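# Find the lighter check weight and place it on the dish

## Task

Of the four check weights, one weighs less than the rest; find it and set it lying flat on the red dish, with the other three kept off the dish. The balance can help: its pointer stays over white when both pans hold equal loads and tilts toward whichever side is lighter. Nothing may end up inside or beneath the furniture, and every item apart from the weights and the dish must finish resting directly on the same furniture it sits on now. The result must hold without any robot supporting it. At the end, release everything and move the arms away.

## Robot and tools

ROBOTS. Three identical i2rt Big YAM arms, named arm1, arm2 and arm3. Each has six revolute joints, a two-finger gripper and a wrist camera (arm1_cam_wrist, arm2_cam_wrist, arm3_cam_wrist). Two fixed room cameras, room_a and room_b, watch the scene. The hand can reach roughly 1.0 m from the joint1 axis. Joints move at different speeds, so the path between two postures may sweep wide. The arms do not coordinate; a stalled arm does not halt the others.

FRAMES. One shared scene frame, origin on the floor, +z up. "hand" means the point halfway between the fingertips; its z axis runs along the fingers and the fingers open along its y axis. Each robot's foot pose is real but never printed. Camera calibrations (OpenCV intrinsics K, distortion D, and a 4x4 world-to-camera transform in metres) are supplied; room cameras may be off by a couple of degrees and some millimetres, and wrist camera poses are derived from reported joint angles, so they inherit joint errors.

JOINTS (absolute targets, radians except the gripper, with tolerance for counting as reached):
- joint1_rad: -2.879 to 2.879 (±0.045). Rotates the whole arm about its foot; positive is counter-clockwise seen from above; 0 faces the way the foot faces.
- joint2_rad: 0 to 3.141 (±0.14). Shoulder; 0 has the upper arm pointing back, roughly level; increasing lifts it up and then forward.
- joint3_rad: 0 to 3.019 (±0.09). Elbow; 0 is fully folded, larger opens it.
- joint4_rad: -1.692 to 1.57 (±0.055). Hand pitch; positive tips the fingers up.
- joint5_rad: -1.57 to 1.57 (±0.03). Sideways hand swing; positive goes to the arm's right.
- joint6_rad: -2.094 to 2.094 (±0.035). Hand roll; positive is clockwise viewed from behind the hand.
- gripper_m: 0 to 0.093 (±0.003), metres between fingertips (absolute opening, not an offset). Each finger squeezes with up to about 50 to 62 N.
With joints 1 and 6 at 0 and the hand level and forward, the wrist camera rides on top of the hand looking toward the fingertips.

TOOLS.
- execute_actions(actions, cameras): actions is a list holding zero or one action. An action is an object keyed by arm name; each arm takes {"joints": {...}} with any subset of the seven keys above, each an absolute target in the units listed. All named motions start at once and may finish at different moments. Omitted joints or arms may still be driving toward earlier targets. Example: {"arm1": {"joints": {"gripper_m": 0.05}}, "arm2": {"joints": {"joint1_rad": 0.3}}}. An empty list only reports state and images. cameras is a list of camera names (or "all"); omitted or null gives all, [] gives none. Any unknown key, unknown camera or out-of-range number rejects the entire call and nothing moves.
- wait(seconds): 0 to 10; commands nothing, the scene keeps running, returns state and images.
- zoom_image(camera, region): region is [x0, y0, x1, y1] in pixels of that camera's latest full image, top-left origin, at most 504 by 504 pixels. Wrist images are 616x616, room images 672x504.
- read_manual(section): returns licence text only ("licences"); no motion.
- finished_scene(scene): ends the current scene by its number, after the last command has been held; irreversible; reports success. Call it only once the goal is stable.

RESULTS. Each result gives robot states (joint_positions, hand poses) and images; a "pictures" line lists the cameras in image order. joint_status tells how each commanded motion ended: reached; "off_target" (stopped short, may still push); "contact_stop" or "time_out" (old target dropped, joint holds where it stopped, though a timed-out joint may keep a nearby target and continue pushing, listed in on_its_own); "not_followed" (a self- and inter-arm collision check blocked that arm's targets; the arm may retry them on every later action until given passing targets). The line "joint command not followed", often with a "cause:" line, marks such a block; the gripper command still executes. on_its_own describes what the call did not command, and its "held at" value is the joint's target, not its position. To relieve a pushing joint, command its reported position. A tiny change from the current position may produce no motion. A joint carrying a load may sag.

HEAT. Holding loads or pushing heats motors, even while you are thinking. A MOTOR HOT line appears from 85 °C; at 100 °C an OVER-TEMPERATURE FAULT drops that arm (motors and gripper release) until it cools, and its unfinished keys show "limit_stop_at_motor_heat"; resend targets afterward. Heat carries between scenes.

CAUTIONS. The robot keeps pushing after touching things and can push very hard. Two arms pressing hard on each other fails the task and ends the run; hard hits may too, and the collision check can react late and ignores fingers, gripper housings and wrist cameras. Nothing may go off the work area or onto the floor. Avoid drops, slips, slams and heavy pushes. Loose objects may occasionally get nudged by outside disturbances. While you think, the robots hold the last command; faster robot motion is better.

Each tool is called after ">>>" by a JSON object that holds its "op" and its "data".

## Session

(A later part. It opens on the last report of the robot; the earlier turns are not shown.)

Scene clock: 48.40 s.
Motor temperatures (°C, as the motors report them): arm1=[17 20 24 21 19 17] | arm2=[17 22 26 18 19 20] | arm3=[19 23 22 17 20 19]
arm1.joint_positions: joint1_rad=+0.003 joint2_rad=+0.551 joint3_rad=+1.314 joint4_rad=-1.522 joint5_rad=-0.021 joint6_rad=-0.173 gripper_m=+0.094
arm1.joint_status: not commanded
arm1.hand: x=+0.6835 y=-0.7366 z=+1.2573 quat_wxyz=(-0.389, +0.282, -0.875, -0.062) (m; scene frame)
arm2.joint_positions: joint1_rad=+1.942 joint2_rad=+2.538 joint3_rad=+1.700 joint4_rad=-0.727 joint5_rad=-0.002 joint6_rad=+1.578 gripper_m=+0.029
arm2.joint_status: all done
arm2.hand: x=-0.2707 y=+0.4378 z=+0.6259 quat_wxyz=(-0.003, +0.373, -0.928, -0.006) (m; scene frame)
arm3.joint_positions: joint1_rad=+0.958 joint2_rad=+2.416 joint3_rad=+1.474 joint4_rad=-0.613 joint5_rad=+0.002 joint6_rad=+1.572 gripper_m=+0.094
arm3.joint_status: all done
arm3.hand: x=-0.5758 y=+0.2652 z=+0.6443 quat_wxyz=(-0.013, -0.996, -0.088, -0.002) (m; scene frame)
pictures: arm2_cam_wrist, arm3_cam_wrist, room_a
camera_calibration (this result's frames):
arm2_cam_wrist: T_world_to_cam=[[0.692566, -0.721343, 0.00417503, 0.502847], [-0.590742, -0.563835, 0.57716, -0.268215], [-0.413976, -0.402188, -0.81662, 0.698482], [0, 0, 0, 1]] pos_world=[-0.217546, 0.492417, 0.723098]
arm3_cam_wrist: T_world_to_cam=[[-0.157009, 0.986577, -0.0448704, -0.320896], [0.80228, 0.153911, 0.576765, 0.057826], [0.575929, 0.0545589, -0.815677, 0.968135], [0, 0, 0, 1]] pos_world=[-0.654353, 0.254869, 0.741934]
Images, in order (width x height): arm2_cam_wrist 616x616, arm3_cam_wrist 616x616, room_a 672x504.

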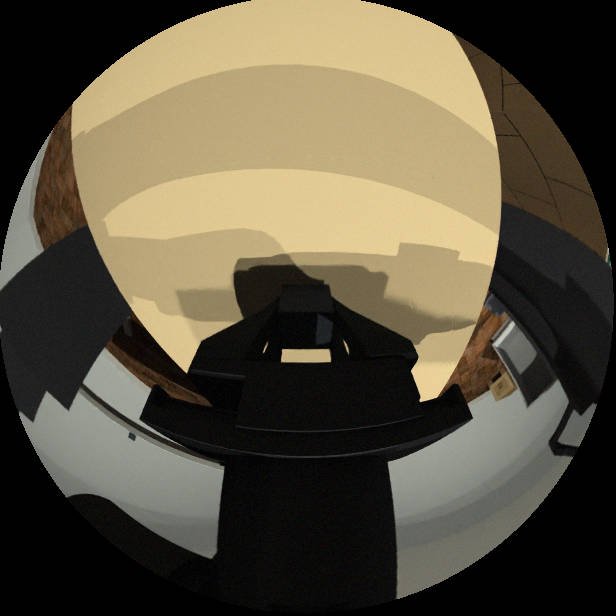

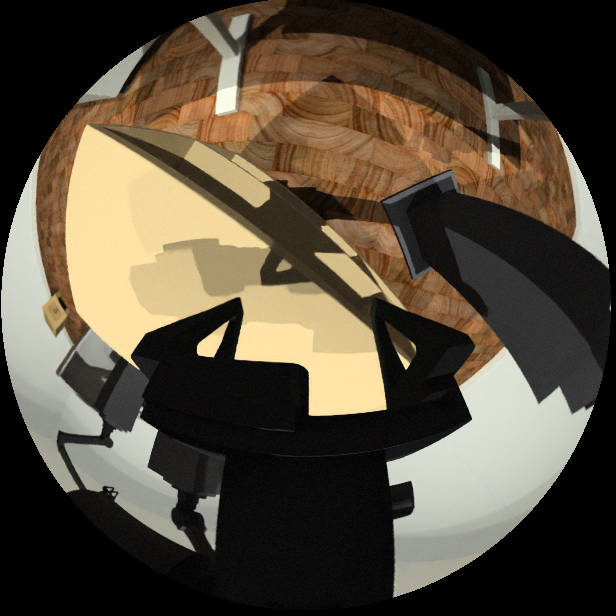

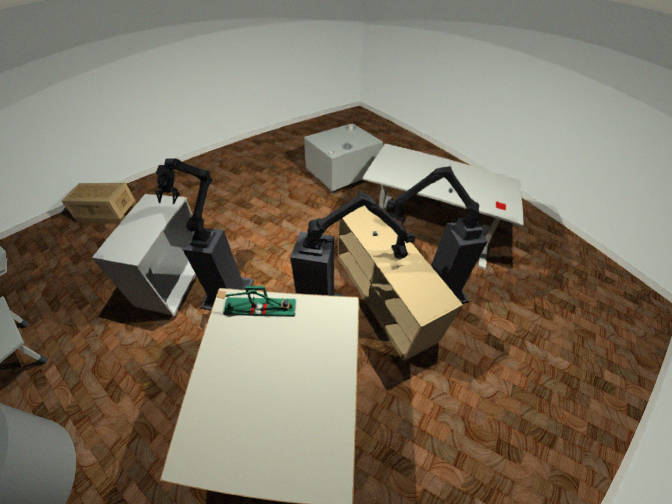

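>>> {"op": "execute_actions", "data": {"actions": [{"arm2": {"joints": {"gripper_m": 0.085}}, "arm3": {"joints": {"joint2_rad": 2.46}}}], "cameras": ["arm2_cam_wrist", "arm3_cam_wrist"]}}

Scene clock: 50.87 s.
Motor temperatures (°C, as the motors report them): arm1=[17 20 24 21 19 17] | arm2=[17 22 26 18 19 20] | arm3=[19 23 22 17 20 19]
arm1.joint_positions: joint1_rad=+0.003 joint2_rad=+0.551 joint3_rad=+1.314 joint4_rad=-1.522 joint5_rad=-0.021 joint6_rad=-0.173 gripper_m=+0.094
arm1.joint_status: not commanded
arm1.hand: x=+0.6835 y=-0.7366 z=+1.2573 quat_wxyz=(-0.389, +0.282, -0.875, -0.062) (m; scene frame)
arm2.joint_positions: joint1_rad=+1.942 joint2_rad=+2.538 joint3_rad=+1.700 joint4_rad=-0.727 joint5_rad=-0.002 joint6_rad=+1.578 gripper_m=+0.085
arm2.joint_status: all done
arm2.hand: x=-0.2707 y=+0.4378 z=+0.6259 quat_wxyz=(-0.003, +0.373, -0.928, -0.006) (m; scene frame)
arm3.joint_positions: joint1_rad=+0.958 joint2_rad=+2.431 joint3_rad=+1.474 joint4_rad=-0.613 joint5_rad=+0.002 joint6_rad=+1.572 gripper_m=+0.094
arm3.joint_status: all done
arm3.hand: x=-0.5767 y=+0.2702 z=+0.6362 quat_wxyz=(-0.006, -0.996, -0.088, -0.001) (m; scene frame)
pictures: arm2_cam_wrist, arm3_cam_wrist
camera_calibration (this result's frames):
arm2_cam_wrist: T_world_to_cam=[[0.692566, -0.721343, 0.00417503, 0.502847], [-0.590742, -0.563835, 0.57716, -0.268215], [-0.413976, -0.402188, -0.81662, 0.698482], [0, 0, 0, 1]] pos_world=[-0.217546, 0.492417, 0.723098]
arm3_cam_wrist: T_world_to_cam=[[-0.157142, 0.987108, -0.0303874, -0.335798], [0.803748, 0.14571, 0.576852, 0.0654285], [0.573843, 0.0662239, -0.816283, 0.957801], [0, 0, 0, 1]] pos_world=[-0.654984, 0.258506, 0.733891]
Images, in order (width x height): arm2_cam_wrist 616x616, arm3_cam_wrist 616x616.

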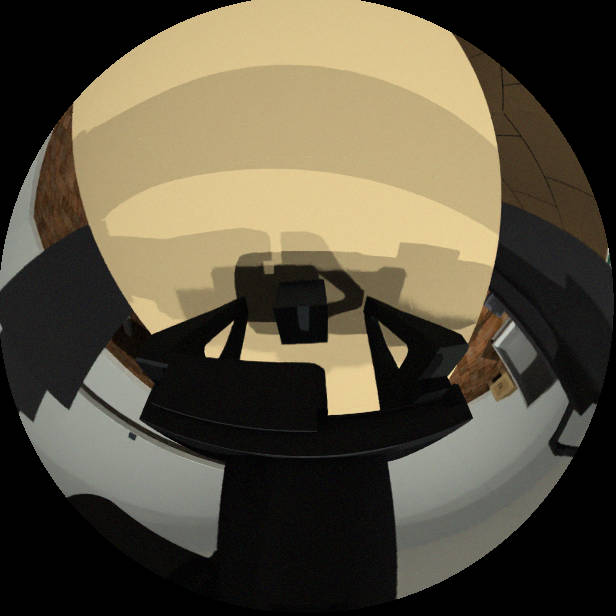

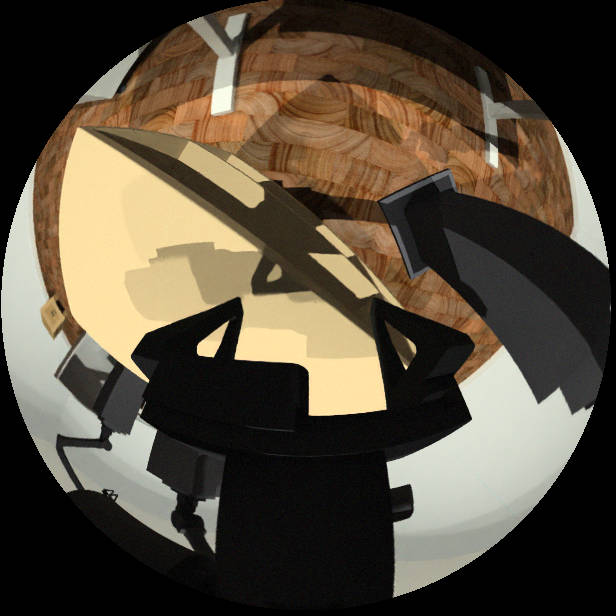

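>>> {"op": "zoom_image", "data": {"camera": "arm2_cam_wrist", "region": [240, 245, 372, 377]}}

Region (240, 245, 372, 377) of arm2_cam_wrist's 616x616 image, scaled by 3.818, with more detail than that image has.

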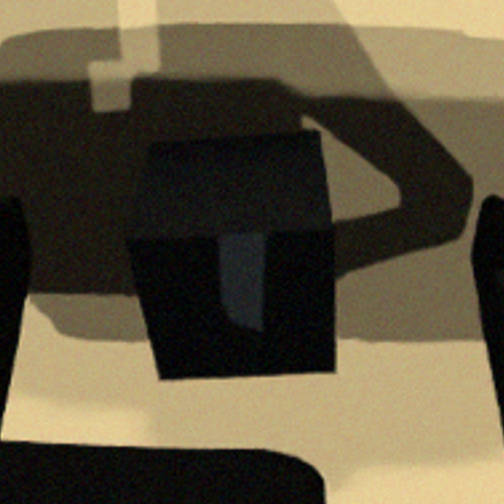

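>>> {"op": "execute_actions", "data": {"actions": [{"arm2": {"joints": {"joint1_rad": 1.3, "joint2_rad": 2.24}}, "arm3": {"joints": {"joint1_rad": 1.585, "joint2_rad": 2.47, "joint6_rad": 1.505}}}], "cameras": ["arm3_cam_wrist", "room_a"]}}

Scene clock: 60.07 s.
Motor temperatures (°C, as the motors report them): arm1=[17 20 24 21 19 17] | arm2=[17 22 25 17 19 20] | arm3=[19 23 21 17 20 19]
arm1.joint_positions: joint1_rad=+0.003 joint2_rad=+0.551 joint3_rad=+1.314 joint4_rad=-1.522 joint5_rad=-0.021 joint6_rad=-0.173 gripper_m=+0.094
arm1.joint_status: not commanded
arm1.hand: x=+0.6835 y=-0.7366 z=+1.2573 quat_wxyz=(-0.389, +0.282, -0.875, -0.062) (m; scene frame)
arm2.joint_positions: joint1_rad=+1.308 joint2_rad=+2.221 joint3_rad=+1.714 joint4_rad=-0.723 joint5_rad=+0.001 joint6_rad=+1.578 gripper_m=+0.085
arm2.joint_status: all done
arm2.hand: x=+0.0682 y=+0.6987 z=+0.8444 quat_wxyz=(+0.008, +0.065, -0.983, -0.174) (m; scene frame)
arm3.joint_positions: joint1_rad=+1.579 joint2_rad=+2.438 joint3_rad=+1.475 joint4_rad=-0.609 joint5_rad=-0.002 joint6_rad=+1.517 gripper_m=+0.094
arm3.joint_status: all done
arm3.hand: x=-0.2674 y=+0.4351 z=+0.6319 quat_wxyz=(-0.004, -0.911, -0.413, +0.000) (m; scene frame)
pictures: arm3_cam_wrist, room_a
camera_calibration (this result's frames):
arm3_cam_wrist: T_world_to_cam=[[-0.740312, 0.671701, -0.0274823, -0.470606], [0.538592, 0.617079, 0.5737, -0.478771], [0.402314, 0.409916, -0.818604, 0.571937], [0, 0, 0, 1]] pos_world=[-0.320632, 0.377101, 0.729927]
Images, in order (width x height): arm3_cam_wrist 616x616, room_a 672x504.

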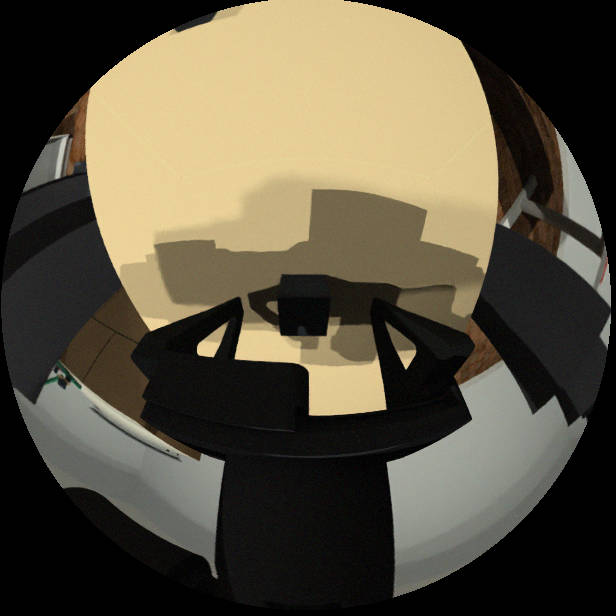

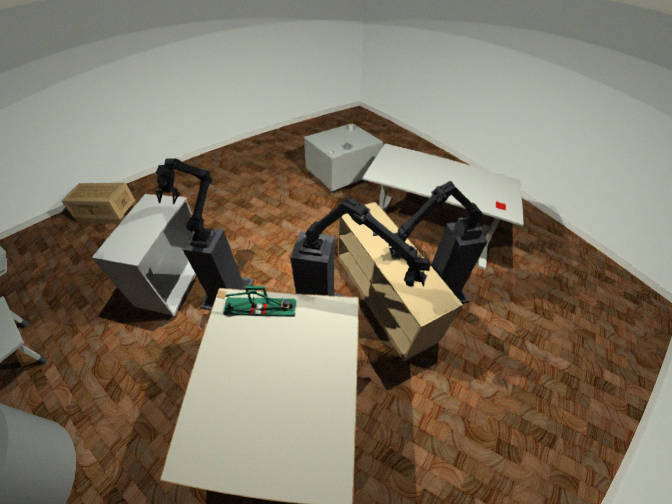

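>>> {"op": "zoom_image", "data": {"camera": "arm3_cam_wrist", "region": [230, 240, 386, 384]}}

Region (230, 240, 386, 384) of arm3_cam_wrist's 616x616 image, scaled by 3.231, with more detail than that image has; it fills the top 465 rows of this view, and the rest is white.

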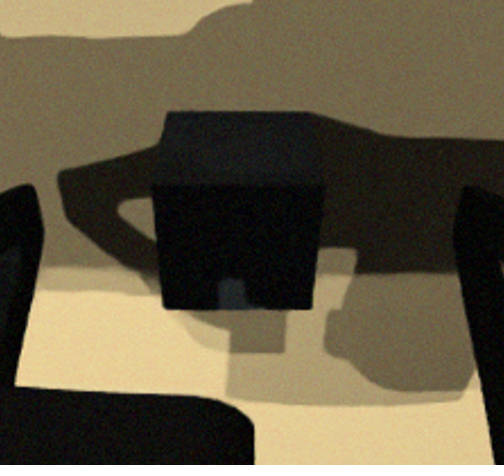

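>>> {"op": "execute_actions", "data": {"actions": [{"arm3": {"joints": {"gripper_m": 0.018}}}], "cameras": ["arm3_cam_wrist", "room_a"]}}

Scene clock: 61.67 s.
Motor temperatures (°C, as the motors report them): arm1=[17 20 24 21 19 17] | arm2=[17 22 25 17 19 20] | arm3=[19 23 21 17 20 19]
arm1.joint_positions: joint1_rad=+0.003 joint2_rad=+0.551 joint3_rad=+1.314 joint4_rad=-1.522 joint5_rad=-0.021 joint6_rad=-0.173 gripper_m=+0.094
arm1.joint_status: not commanded
arm1.hand: x=+0.6835 y=-0.7366 z=+1.2573 quat_wxyz=(-0.389, +0.282, -0.875, -0.062) (m; scene frame)
arm2.joint_positions: joint1_rad=+1.308 joint2_rad=+2.221 joint3_rad=+1.714 joint4_rad=-0.723 joint5_rad=+0.001 joint6_rad=+1.578 gripper_m=+0.085
arm2.joint_status: not commanded
arm2.hand: x=+0.0682 y=+0.6987 z=+0.8444 quat_wxyz=(+0.008, +0.065, -0.983, -0.174) (m; scene frame)
arm3.joint_positions: joint1_rad=+1.579 joint2_rad=+2.438 joint3_rad=+1.475 joint4_rad=-0.609 joint5_rad=-0.002 joint6_rad=+1.517 gripper_m=+0.029
arm3.joint_status: gripper_m off_target (ended at +0.029, target +0.018)
arm3.hand: x=-0.2674 y=+0.4351 z=+0.6319 quat_wxyz=(-0.004, -0.911, -0.413, +0.000) (m; scene frame)
pictures: arm3_cam_wrist, room_a
camera_calibration (this result's frames):
arm3_cam_wrist: T_world_to_cam=[[-0.740569, 0.671418, -0.0274813, -0.470553], [0.538358, 0.617286, 0.573698, -0.478922], [0.402155, 0.410068, -0.818606, 0.571829], [0, 0, 0, 1]] pos_world=[-0.320609, 0.377081, 0.729928]
Images, in order (width x height): arm3_cam_wrist 616x616, room_a 672x504.

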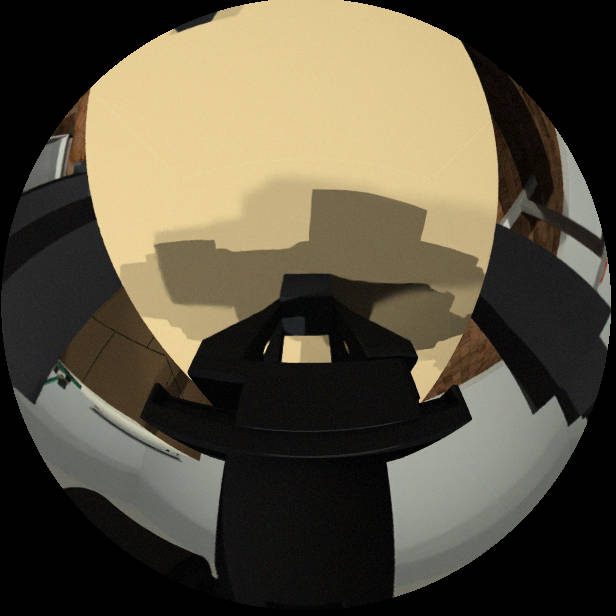

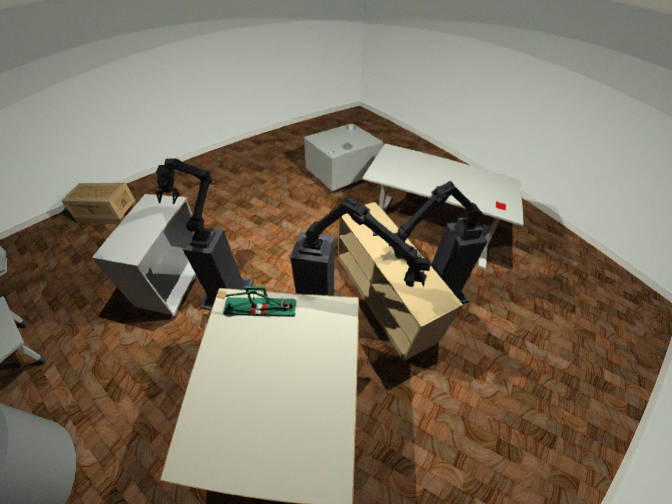

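>>> {"op": "execute_actions", "data": {"actions": [{"arm2": {"joints": {"joint1_rad": 0.9, "joint2_rad": 1.5}}, "arm3": {"joints": {"joint1_rad": -1.02, "joint2_rad": 2.18, "joint3_rad": 1.66, "joint4_rad": -1.035}}}], "cameras": ["arm3_cam_wrist", "room_a"]}}

Scene clock: 66.63 s.
Motor temperatures (°C, as the motors report them): arm1=[17 20 24 21 19 17] | arm2=[17 22 26 17 19 20] | arm3=[19 23 21 17 20 19]
arm1.joint_positions: joint1_rad=+0.003 joint2_rad=+0.551 joint3_rad=+1.314 joint4_rad=-1.522 joint5_rad=-0.021 joint6_rad=-0.173 gripper_m=+0.094
arm1.joint_status: not commanded
arm1.hand: x=+0.6835 y=-0.7366 z=+1.2573 quat_wxyz=(-0.389, +0.282, -0.875, -0.062) (m; scene frame)
arm2.joint_positions: joint1_rad=+0.909 joint2_rad=+1.500 joint3_rad=+1.708 joint4_rad=-0.724 joint5_rad=+0.000 joint6_rad=+1.578 gripper_m=+0.085
arm2.joint_status: all done
arm2.hand: x=+0.3314 y=+0.6075 z=+1.3427 quat_wxyz=(-0.067, -0.114, -0.854, -0.504) (m; scene frame)
arm3.joint_positions: joint1_rad=-1.023 joint2_rad=+2.171 joint3_rad=+1.658 joint4_rad=-1.020 joint5_rad=+0.002 joint6_rad=+1.515 gripper_m=+0.029
arm3.joint_status: all done
arm3.hand: x=-1.2943 y=+0.9839 z=+0.8290 quat_wxyz=(-0.012, -0.641, +0.767, +0.010) (m; scene frame)
pictures: arm3_cam_wrist, room_a
camera_calibration (this result's frames):
arm3_cam_wrist: T_world_to_cam=[[0.979747, -0.193984, -0.0496552, 1.50233], [-0.129855, -0.804286, 0.57988, 0.15084], [-0.152425, -0.561688, -0.813187, 1.15493], [0, 0, 0, 1]] pos_world=[-1.27628, 1.06146, 0.926305]
Images, in order (width x height): arm3_cam_wrist 616x616, room_a 672x504.

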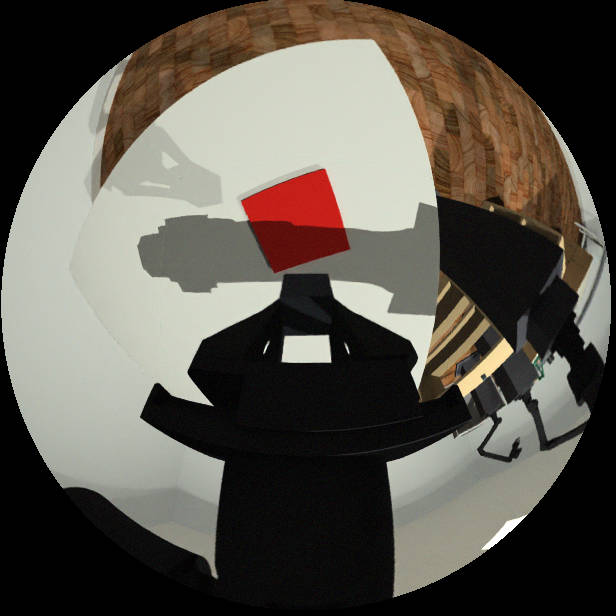

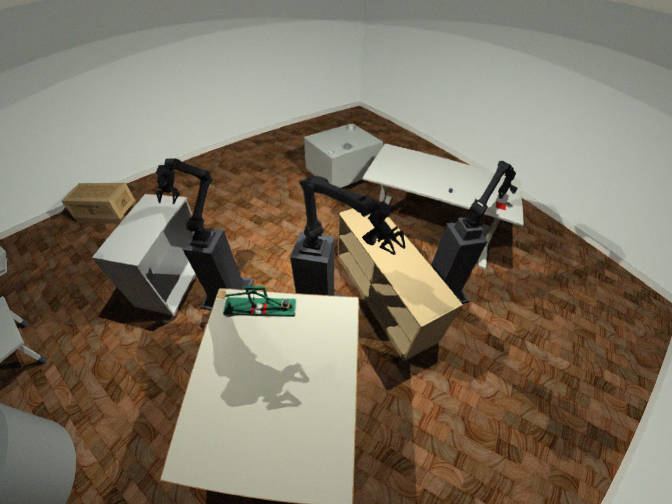

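>>> {"op": "execute_actions", "data": {"actions": []}}

Scene clock: 67.93 s.
Motor temperatures (°C, as the motors report them): arm1=[17 20 24 21 19 17] | arm2=[17 22 26 17 19 20] | arm3=[19 23 22 17 20 19]
arm1.joint_positions: joint1_rad=+0.003 joint2_rad=+0.551 joint3_rad=+1.314 joint4_rad=-1.522 joint5_rad=-0.021 joint6_rad=-0.173 gripper_m=+0.094
arm1.joint_status: not commanded
arm1.hand: x=+0.6835 y=-0.7366 z=+1.2573 quat_wxyz=(-0.389, +0.282, -0.875, -0.062) (m; scene frame)
arm2.joint_positions: joint1_rad=+0.909 joint2_rad=+1.500 joint3_rad=+1.708 joint4_rad=-0.724 joint5_rad=+0.000 joint6_rad=+1.578 gripper_m=+0.085
arm2.joint_status: all done
arm2.hand: x=+0.3314 y=+0.6075 z=+1.3427 quat_wxyz=(-0.067, -0.114, -0.854, -0.504) (m; scene frame)
arm3.joint_positions: joint1_rad=-1.023 joint2_rad=+2.171 joint3_rad=+1.658 joint4_rad=-1.020 joint5_rad=+0.002 joint6_rad=+1.515 gripper_m=+0.029
arm3.joint_status: all done
arm3.hand: x=-1.2943 y=+0.9839 z=+0.8290 quat_wxyz=(-0.012, -0.641, +0.767, +0.010) (m; scene frame)
pictures: arm1_cam_wrist, arm2_cam_wrist, arm3_cam_wrist, room_a, room_b
camera_calibration (this result's frames):
arm1_cam_wrist: T_world_to_cam=[[0.542778, -0.833333, 0.104633, -1.11972], [-0.813242, -0.552596, -0.182416, 0.380354], [0.209833, 0.0139198, -0.977638, 1.21734], [0, 0, 0, 1]] pos_world=[0.661642, -0.739863, 1.37666]
arm2_cam_wrist: T_world_to_cam=[[-0.129921, -0.476786, -0.869365, 1.50218], [-0.915516, -0.278986, 0.289822, 0.0898211], [-0.380724, 0.833572, -0.40026, 0.28063], [0, 0, 0, 1]] pos_world=[0.384239, 0.507351, 1.39223]
arm3_cam_wrist: T_world_to_cam=[[0.979747, -0.193984, -0.0496552, 1.50233], [-0.129855, -0.804286, 0.57988, 0.15084], [-0.152425, -0.561688, -0.813187, 1.15493], [0, 0, 0, 1]] pos_world=[-1.27628, 1.06146, 0.926305]
Images, in order (width x height): arm1_cam_wrist 616x616, arm2_cam_wrist 616x616, arm3_cam_wrist 616x616, room_a 672x504, room_b 672x504.

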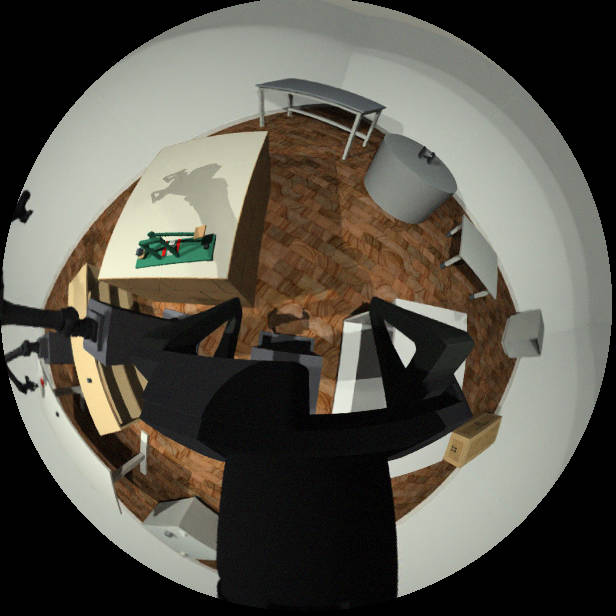

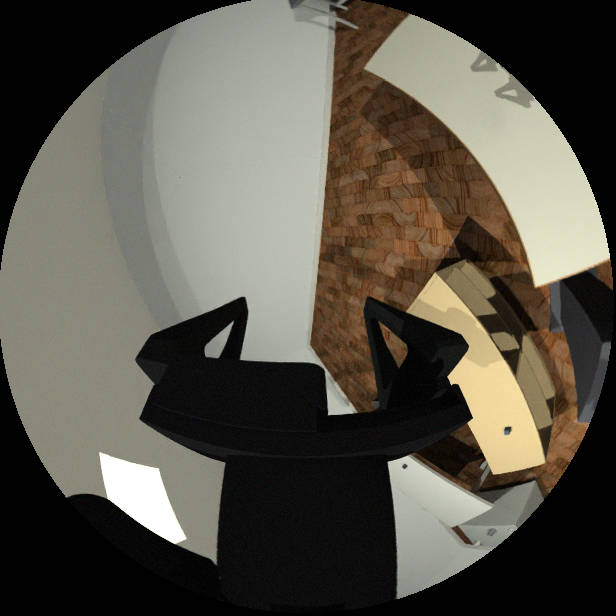

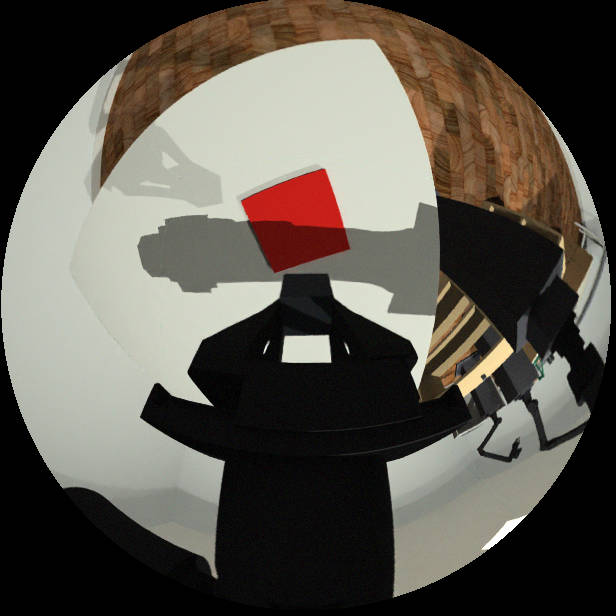

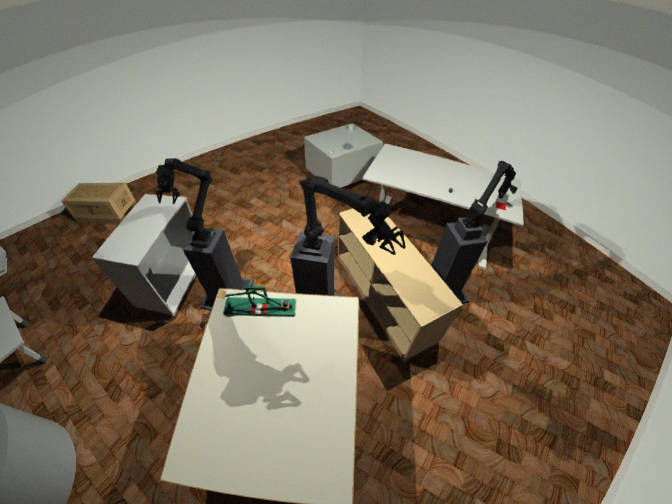

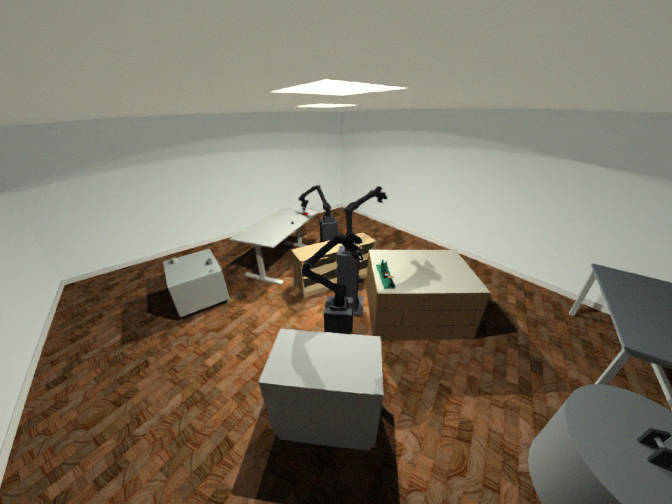

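>>> {"op": "zoom_image", "data": {"camera": "arm3_cam_wrist", "region": [220, 150, 380, 350]}}

Region (220, 150, 380, 350) of arm3_cam_wrist's 616x616 image, scaled by 2.520, with more detail than that image has; it fills the left 403 columns of this view, and the rest is white.

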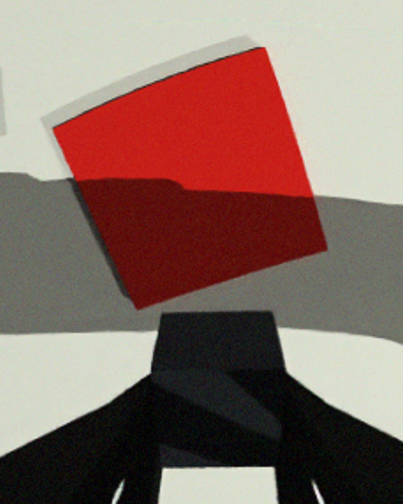

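>>> {"op": "zoom_image", "data": {"camera": "arm3_cam_wrist", "region": [262, 262, 352, 352]}}

>>> {"op": "zoom_image", "data": {"camera": "room_a", "region": [460, 150, 550, 240]}}

Region (262, 262, 352, 352) of arm3_cam_wrist's 616x616 image, scaled by 5.600, with more detail than that image has.

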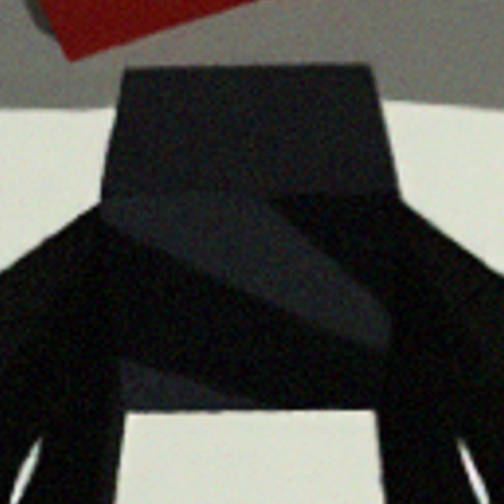

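Region (460, 150, 550, 240) of room_a's 672x504 image, scaled by 5.600, with more detail than that image has.

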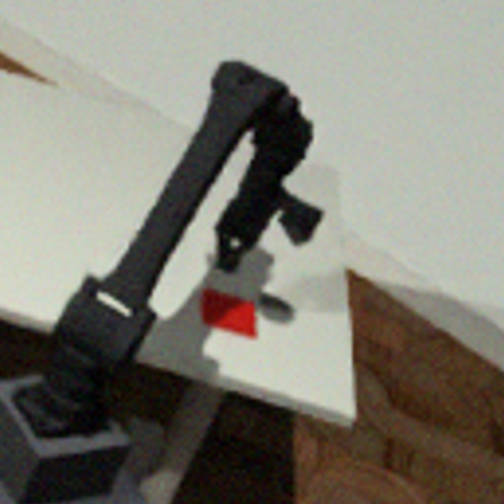

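>>> {"op": "execute_actions", "data": {"actions": [{"arm3": {"joints": {"joint1_rad": -1.083, "joint2_rad": 2.30, "joint3_rad": 1.672, "joint4_rad": -0.903}}}], "cameras": ["arm3_cam_wrist", "room_a"]}}

Scene clock: 79.67 s.
Motor temperatures (°C, as the motors report them): arm1=[17 20 24 21 19 17] | arm2=[17 21 27 18 19 20] | arm3=[19 24 22 17 20 19]
arm1.joint_positions: joint1_rad=+0.003 joint2_rad=+0.551 joint3_rad=+1.314 joint4_rad=-1.522 joint5_rad=-0.021 joint6_rad=-0.173 gripper_m=+0.094
arm1.joint_status: not commanded
arm1.hand: x=+0.6835 y=-0.7366 z=+1.2573 quat_wxyz=(-0.389, +0.282, -0.875, -0.062) (m; scene frame)
arm2.joint_positions: joint1_rad=+0.909 joint2_rad=+1.500 joint3_rad=+1.708 joint4_rad=-0.724 joint5_rad=+0.000 joint6_rad=+1.578 gripper_m=+0.085
arm2.joint_status: not commanded
arm2.hand: x=+0.3314 y=+0.6075 z=+1.3427 quat_wxyz=(-0.067, -0.114, -0.854, -0.504) (m; scene frame)
arm3.joint_positions: joint1_rad=-1.089 joint2_rad=+2.297 joint3_rad=+1.659 joint4_rad=-0.916 joint5_rad=+0.000 joint6_rad=+1.515 gripper_m=+0.029
arm3.joint_status: all done
arm3.hand: x=-1.2844 y=+1.0232 z=+0.7527 quat_wxyz=(-0.006, -0.616, +0.788, +0.001) (m; scene frame)
pictures: arm3_cam_wrist, room_a
camera_calibration (this result's frames):
arm3_cam_wrist: T_world_to_cam=[[0.965834, -0.257534, -0.0289824, 1.52808], [-0.192994, -0.789376, 0.582786, 0.129415], [-0.172965, -0.557281, -0.812109, 1.08476], [0, 0, 0, 1]] pos_world=[-1.26327, 1.10021, 0.84981]
Images, in order (width x height): arm3_cam_wrist 616x616, room_a 672x504.

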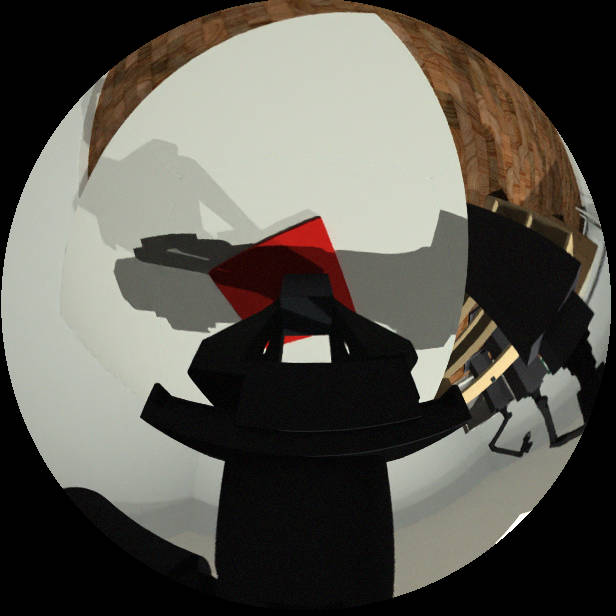

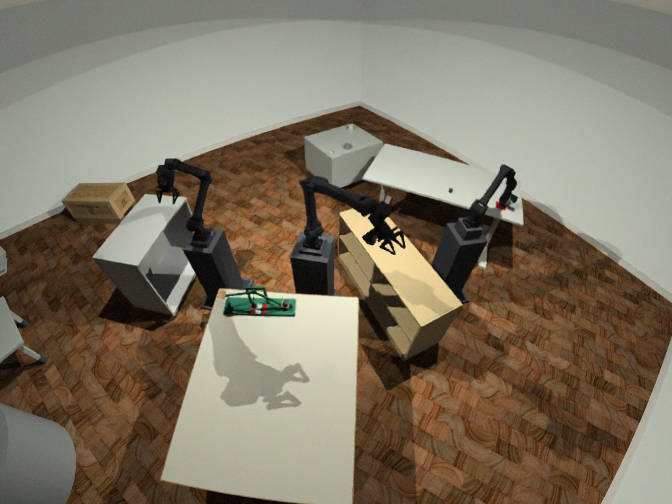

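>>> {"op": "zoom_image", "data": {"camera": "arm3_cam_wrist", "region": [200, 200, 380, 380]}}

Region (200, 200, 380, 380) of arm3_cam_wrist's 616x616 image, scaled by 2.800, with more detail than that image has.

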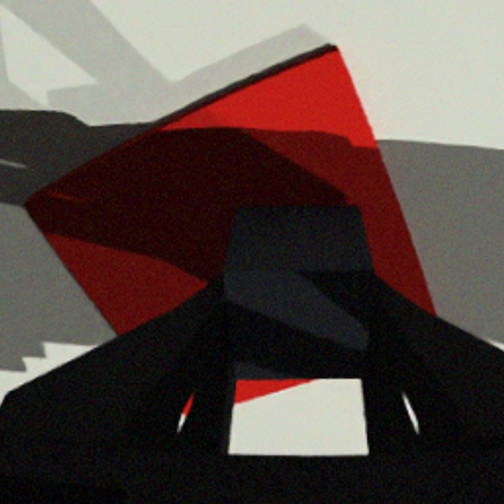

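>>> {"op": "zoom_image", "data": {"camera": "arm3_cam_wrist", "region": [270, 240, 350, 320]}}

Region (270, 240, 350, 320) of arm3_cam_wrist's 616x616 image, scaled by 6.300, with more detail than that image has.

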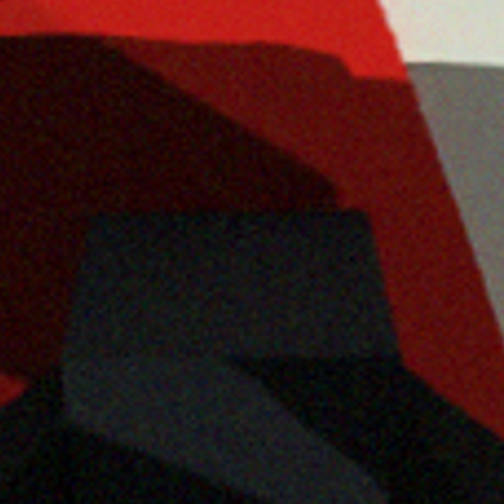

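>>> {"op": "execute_actions", "data": {"actions": [{"arm3": {"joints": {"gripper_m": 0.065}}}], "cameras": ["arm3_cam_wrist"]}}

Scene clock: 82.90 s.
Motor temperatures (°C, as the motors report them): arm1=[17 20 24 21 19 17] | arm2=[17 21 27 18 19 20] | arm3=[19 24 22 17 20 19]
arm1.joint_positions: joint1_rad=+0.003 joint2_rad=+0.551 joint3_rad=+1.314 joint4_rad=-1.522 joint5_rad=-0.021 joint6_rad=-0.173 gripper_m=+0.094
arm1.joint_status: not commanded
arm1.hand: x=+0.6835 y=-0.7366 z=+1.2573 quat_wxyz=(-0.389, +0.282, -0.875, -0.062) (m; scene frame)
arm2.joint_positions: joint1_rad=+0.909 joint2_rad=+1.500 joint3_rad=+1.708 joint4_rad=-0.724 joint5_rad=+0.000 joint6_rad=+1.578 gripper_m=+0.085
arm2.joint_status: not commanded
arm2.hand: x=+0.3314 y=+0.6075 z=+1.3427 quat_wxyz=(-0.067, -0.114, -0.854, -0.504) (m; scene frame)
arm3.joint_positions: joint1_rad=-1.089 joint2_rad=+2.297 joint3_rad=+1.659 joint4_rad=-0.916 joint5_rad=+0.000 joint6_rad=+1.515 gripper_m=+0.065
arm3.joint_status: all done
arm3.hand: x=-1.2844 y=+1.0232 z=+0.7527 quat_wxyz=(-0.006, -0.616, +0.788, +0.001) (m; scene frame)
pictures: arm3_cam_wrist
camera_calibration (this result's frames):
arm3_cam_wrist: T_world_to_cam=[[0.965834, -0.257534, -0.0289824, 1.52808], [-0.192994, -0.789376, 0.582786, 0.129415], [-0.172965, -0.557281, -0.812109, 1.08476], [0, 0, 0, 1]] pos_world=[-1.26327, 1.10021, 0.84981]
Images, in order (width x height): arm3_cam_wrist 616x616.

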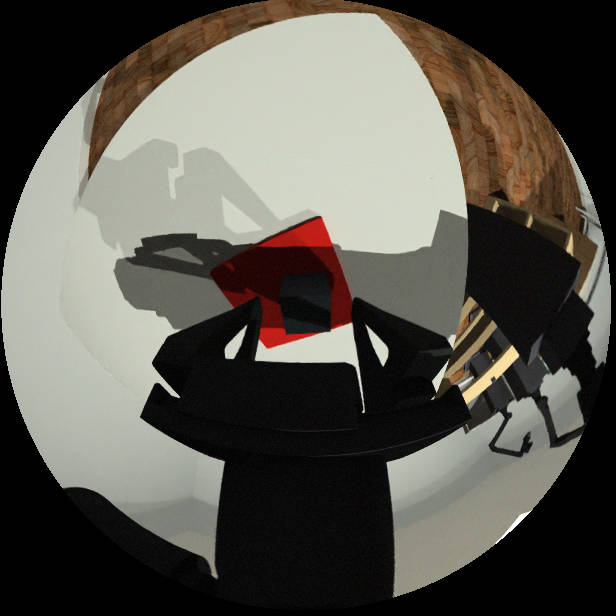

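>>> {"op": "execute_actions", "data": {"actions": [{"arm3": {"joints": {"joint2_rad": 1.8, "gripper_m": 0.09}}}]}}

Scene clock: 84.73 s.
Motor temperatures (°C, as the motors report them): arm1=[17 20 24 21 19 17] | arm2=[17 21 27 18 19 20] | arm3=[19 24 22 17 20 19]
arm1.joint_positions: joint1_rad=+0.003 joint2_rad=+0.551 joint3_rad=+1.314 joint4_rad=-1.522 joint5_rad=-0.021 joint6_rad=-0.173 gripper_m=+0.094
arm1.joint_status: not commanded
arm1.hand: x=+0.6835 y=-0.7366 z=+1.2573 quat_wxyz=(-0.389, +0.282, -0.875, -0.062) (m; scene frame)
arm2.joint_positions: joint1_rad=+0.909 joint2_rad=+1.500 joint3_rad=+1.708 joint4_rad=-0.724 joint5_rad=+0.000 joint6_rad=+1.578 gripper_m=+0.085
arm2.joint_status: not commanded
arm2.hand: x=+0.3314 y=+0.6075 z=+1.3427 quat_wxyz=(-0.067, -0.114, -0.854, -0.504) (m; scene frame)
arm3.joint_positions: joint1_rad=-1.089 joint2_rad=+1.786 joint3_rad=+1.667 joint4_rad=-0.915 joint5_rad=+0.000 joint6_rad=+1.515 gripper_m=+0.090
arm3.joint_status: all done
arm3.hand: x=-1.3231 y=+1.0381 z=+1.0863 quat_wxyz=(-0.153, -0.594, +0.761, +0.212) (m; scene frame)
pictures: arm1_cam_wrist, arm2_cam_wrist, arm3_cam_wrist, room_a, room_b
camera_calibration (this result's frames):
arm1_cam_wrist: T_world_to_cam=[[0.542778, -0.833333, 0.104633, -1.11972], [-0.813242, -0.552596, -0.182416, 0.380354], [0.209833, 0.0139198, -0.977638, 1.21734], [0, 0, 0, 1]] pos_world=[0.661642, -0.739863, 1.37666]
arm2_cam_wrist: T_world_to_cam=[[-0.129921, -0.476786, -0.869365, 1.50218], [-0.915516, -0.278986, 0.289822, 0.0898211], [-0.380724, 0.833572, -0.40026, 0.28063], [0, 0, 0, 1]] pos_world=[0.384239, 0.507351, 1.39223]
arm3_cam_wrist: T_world_to_cam=[[0.825027, -0.218552, -0.521119, 1.88684], [0.0739701, -0.87248, 0.483018, 0.487142], [-0.560231, -0.43705, -0.703653, 0.60228], [0, 0, 0, 1]] pos_world=[-1.25531, 1.10062, 1.17177]
Images, in order (width x height): arm1_cam_wrist 616x616, arm2_cam_wrist 616x616, arm3_cam_wrist 616x616, room_a 672x504, room_b 672x504.

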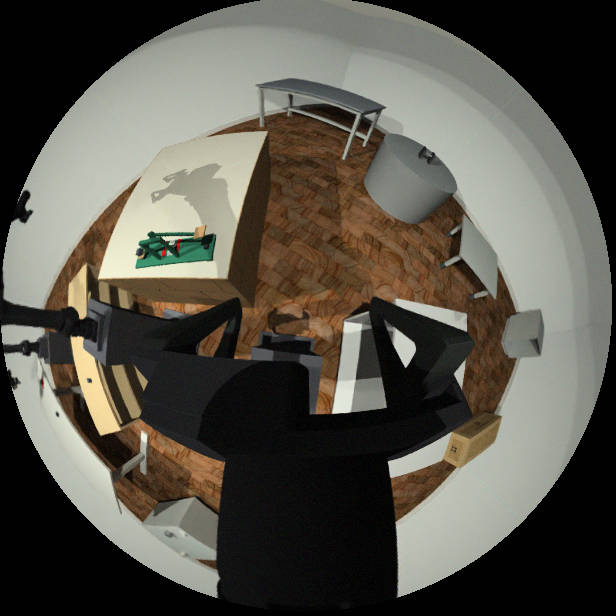

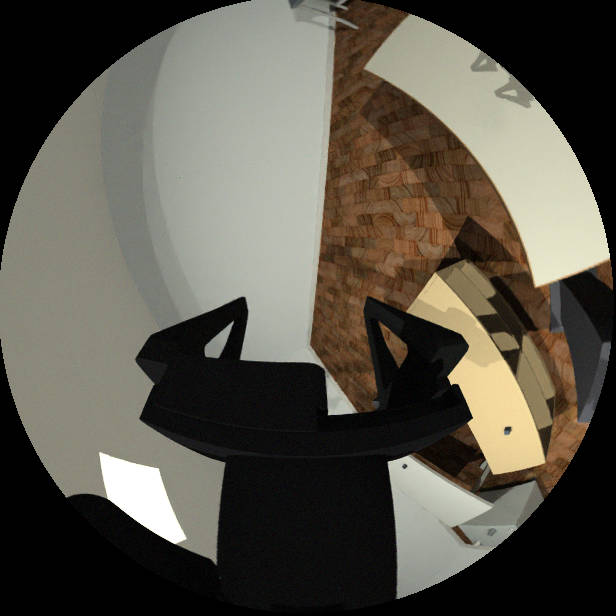

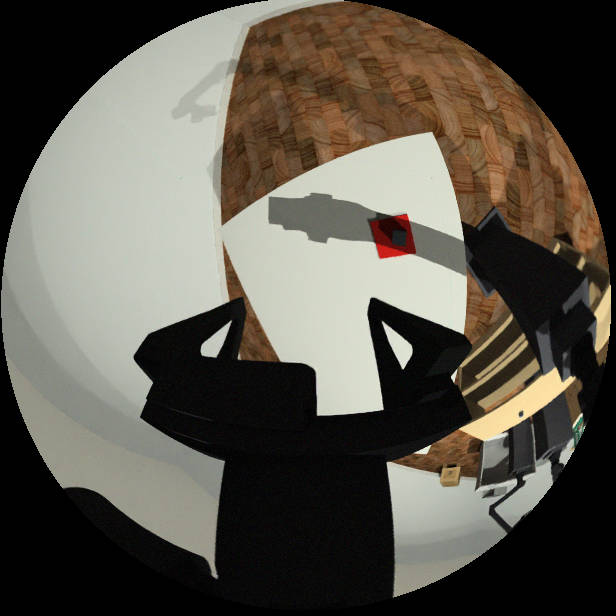

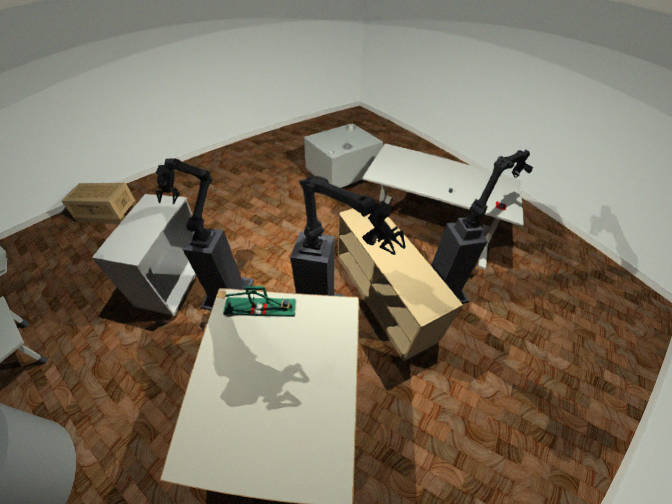

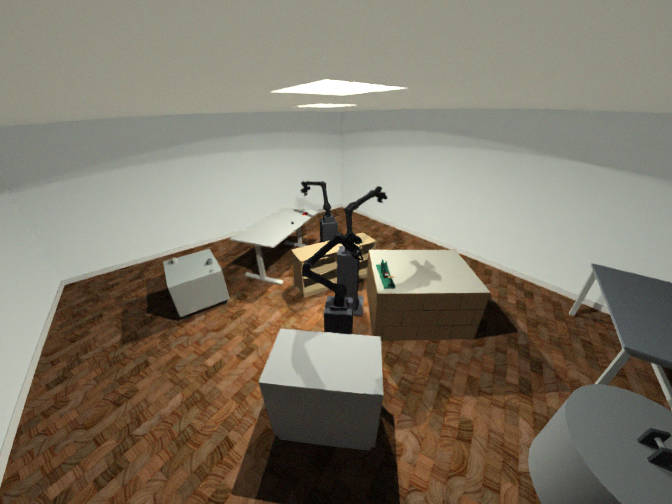

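>>> {"op": "zoom_image", "data": {"camera": "arm3_cam_wrist", "region": [355, 200, 430, 275]}}

Region (355, 200, 430, 275) of arm3_cam_wrist's 616x616 image, scaled by 6.720, with more detail than that image has.

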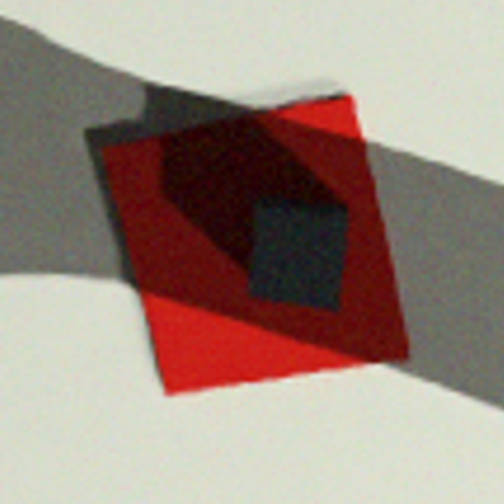

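The light cube sits flat and fully on the red dish, and all arms are clear.

>>> {"op": "finished_scene", "data": {"scene": 2}}

The scene is finished: the task was done.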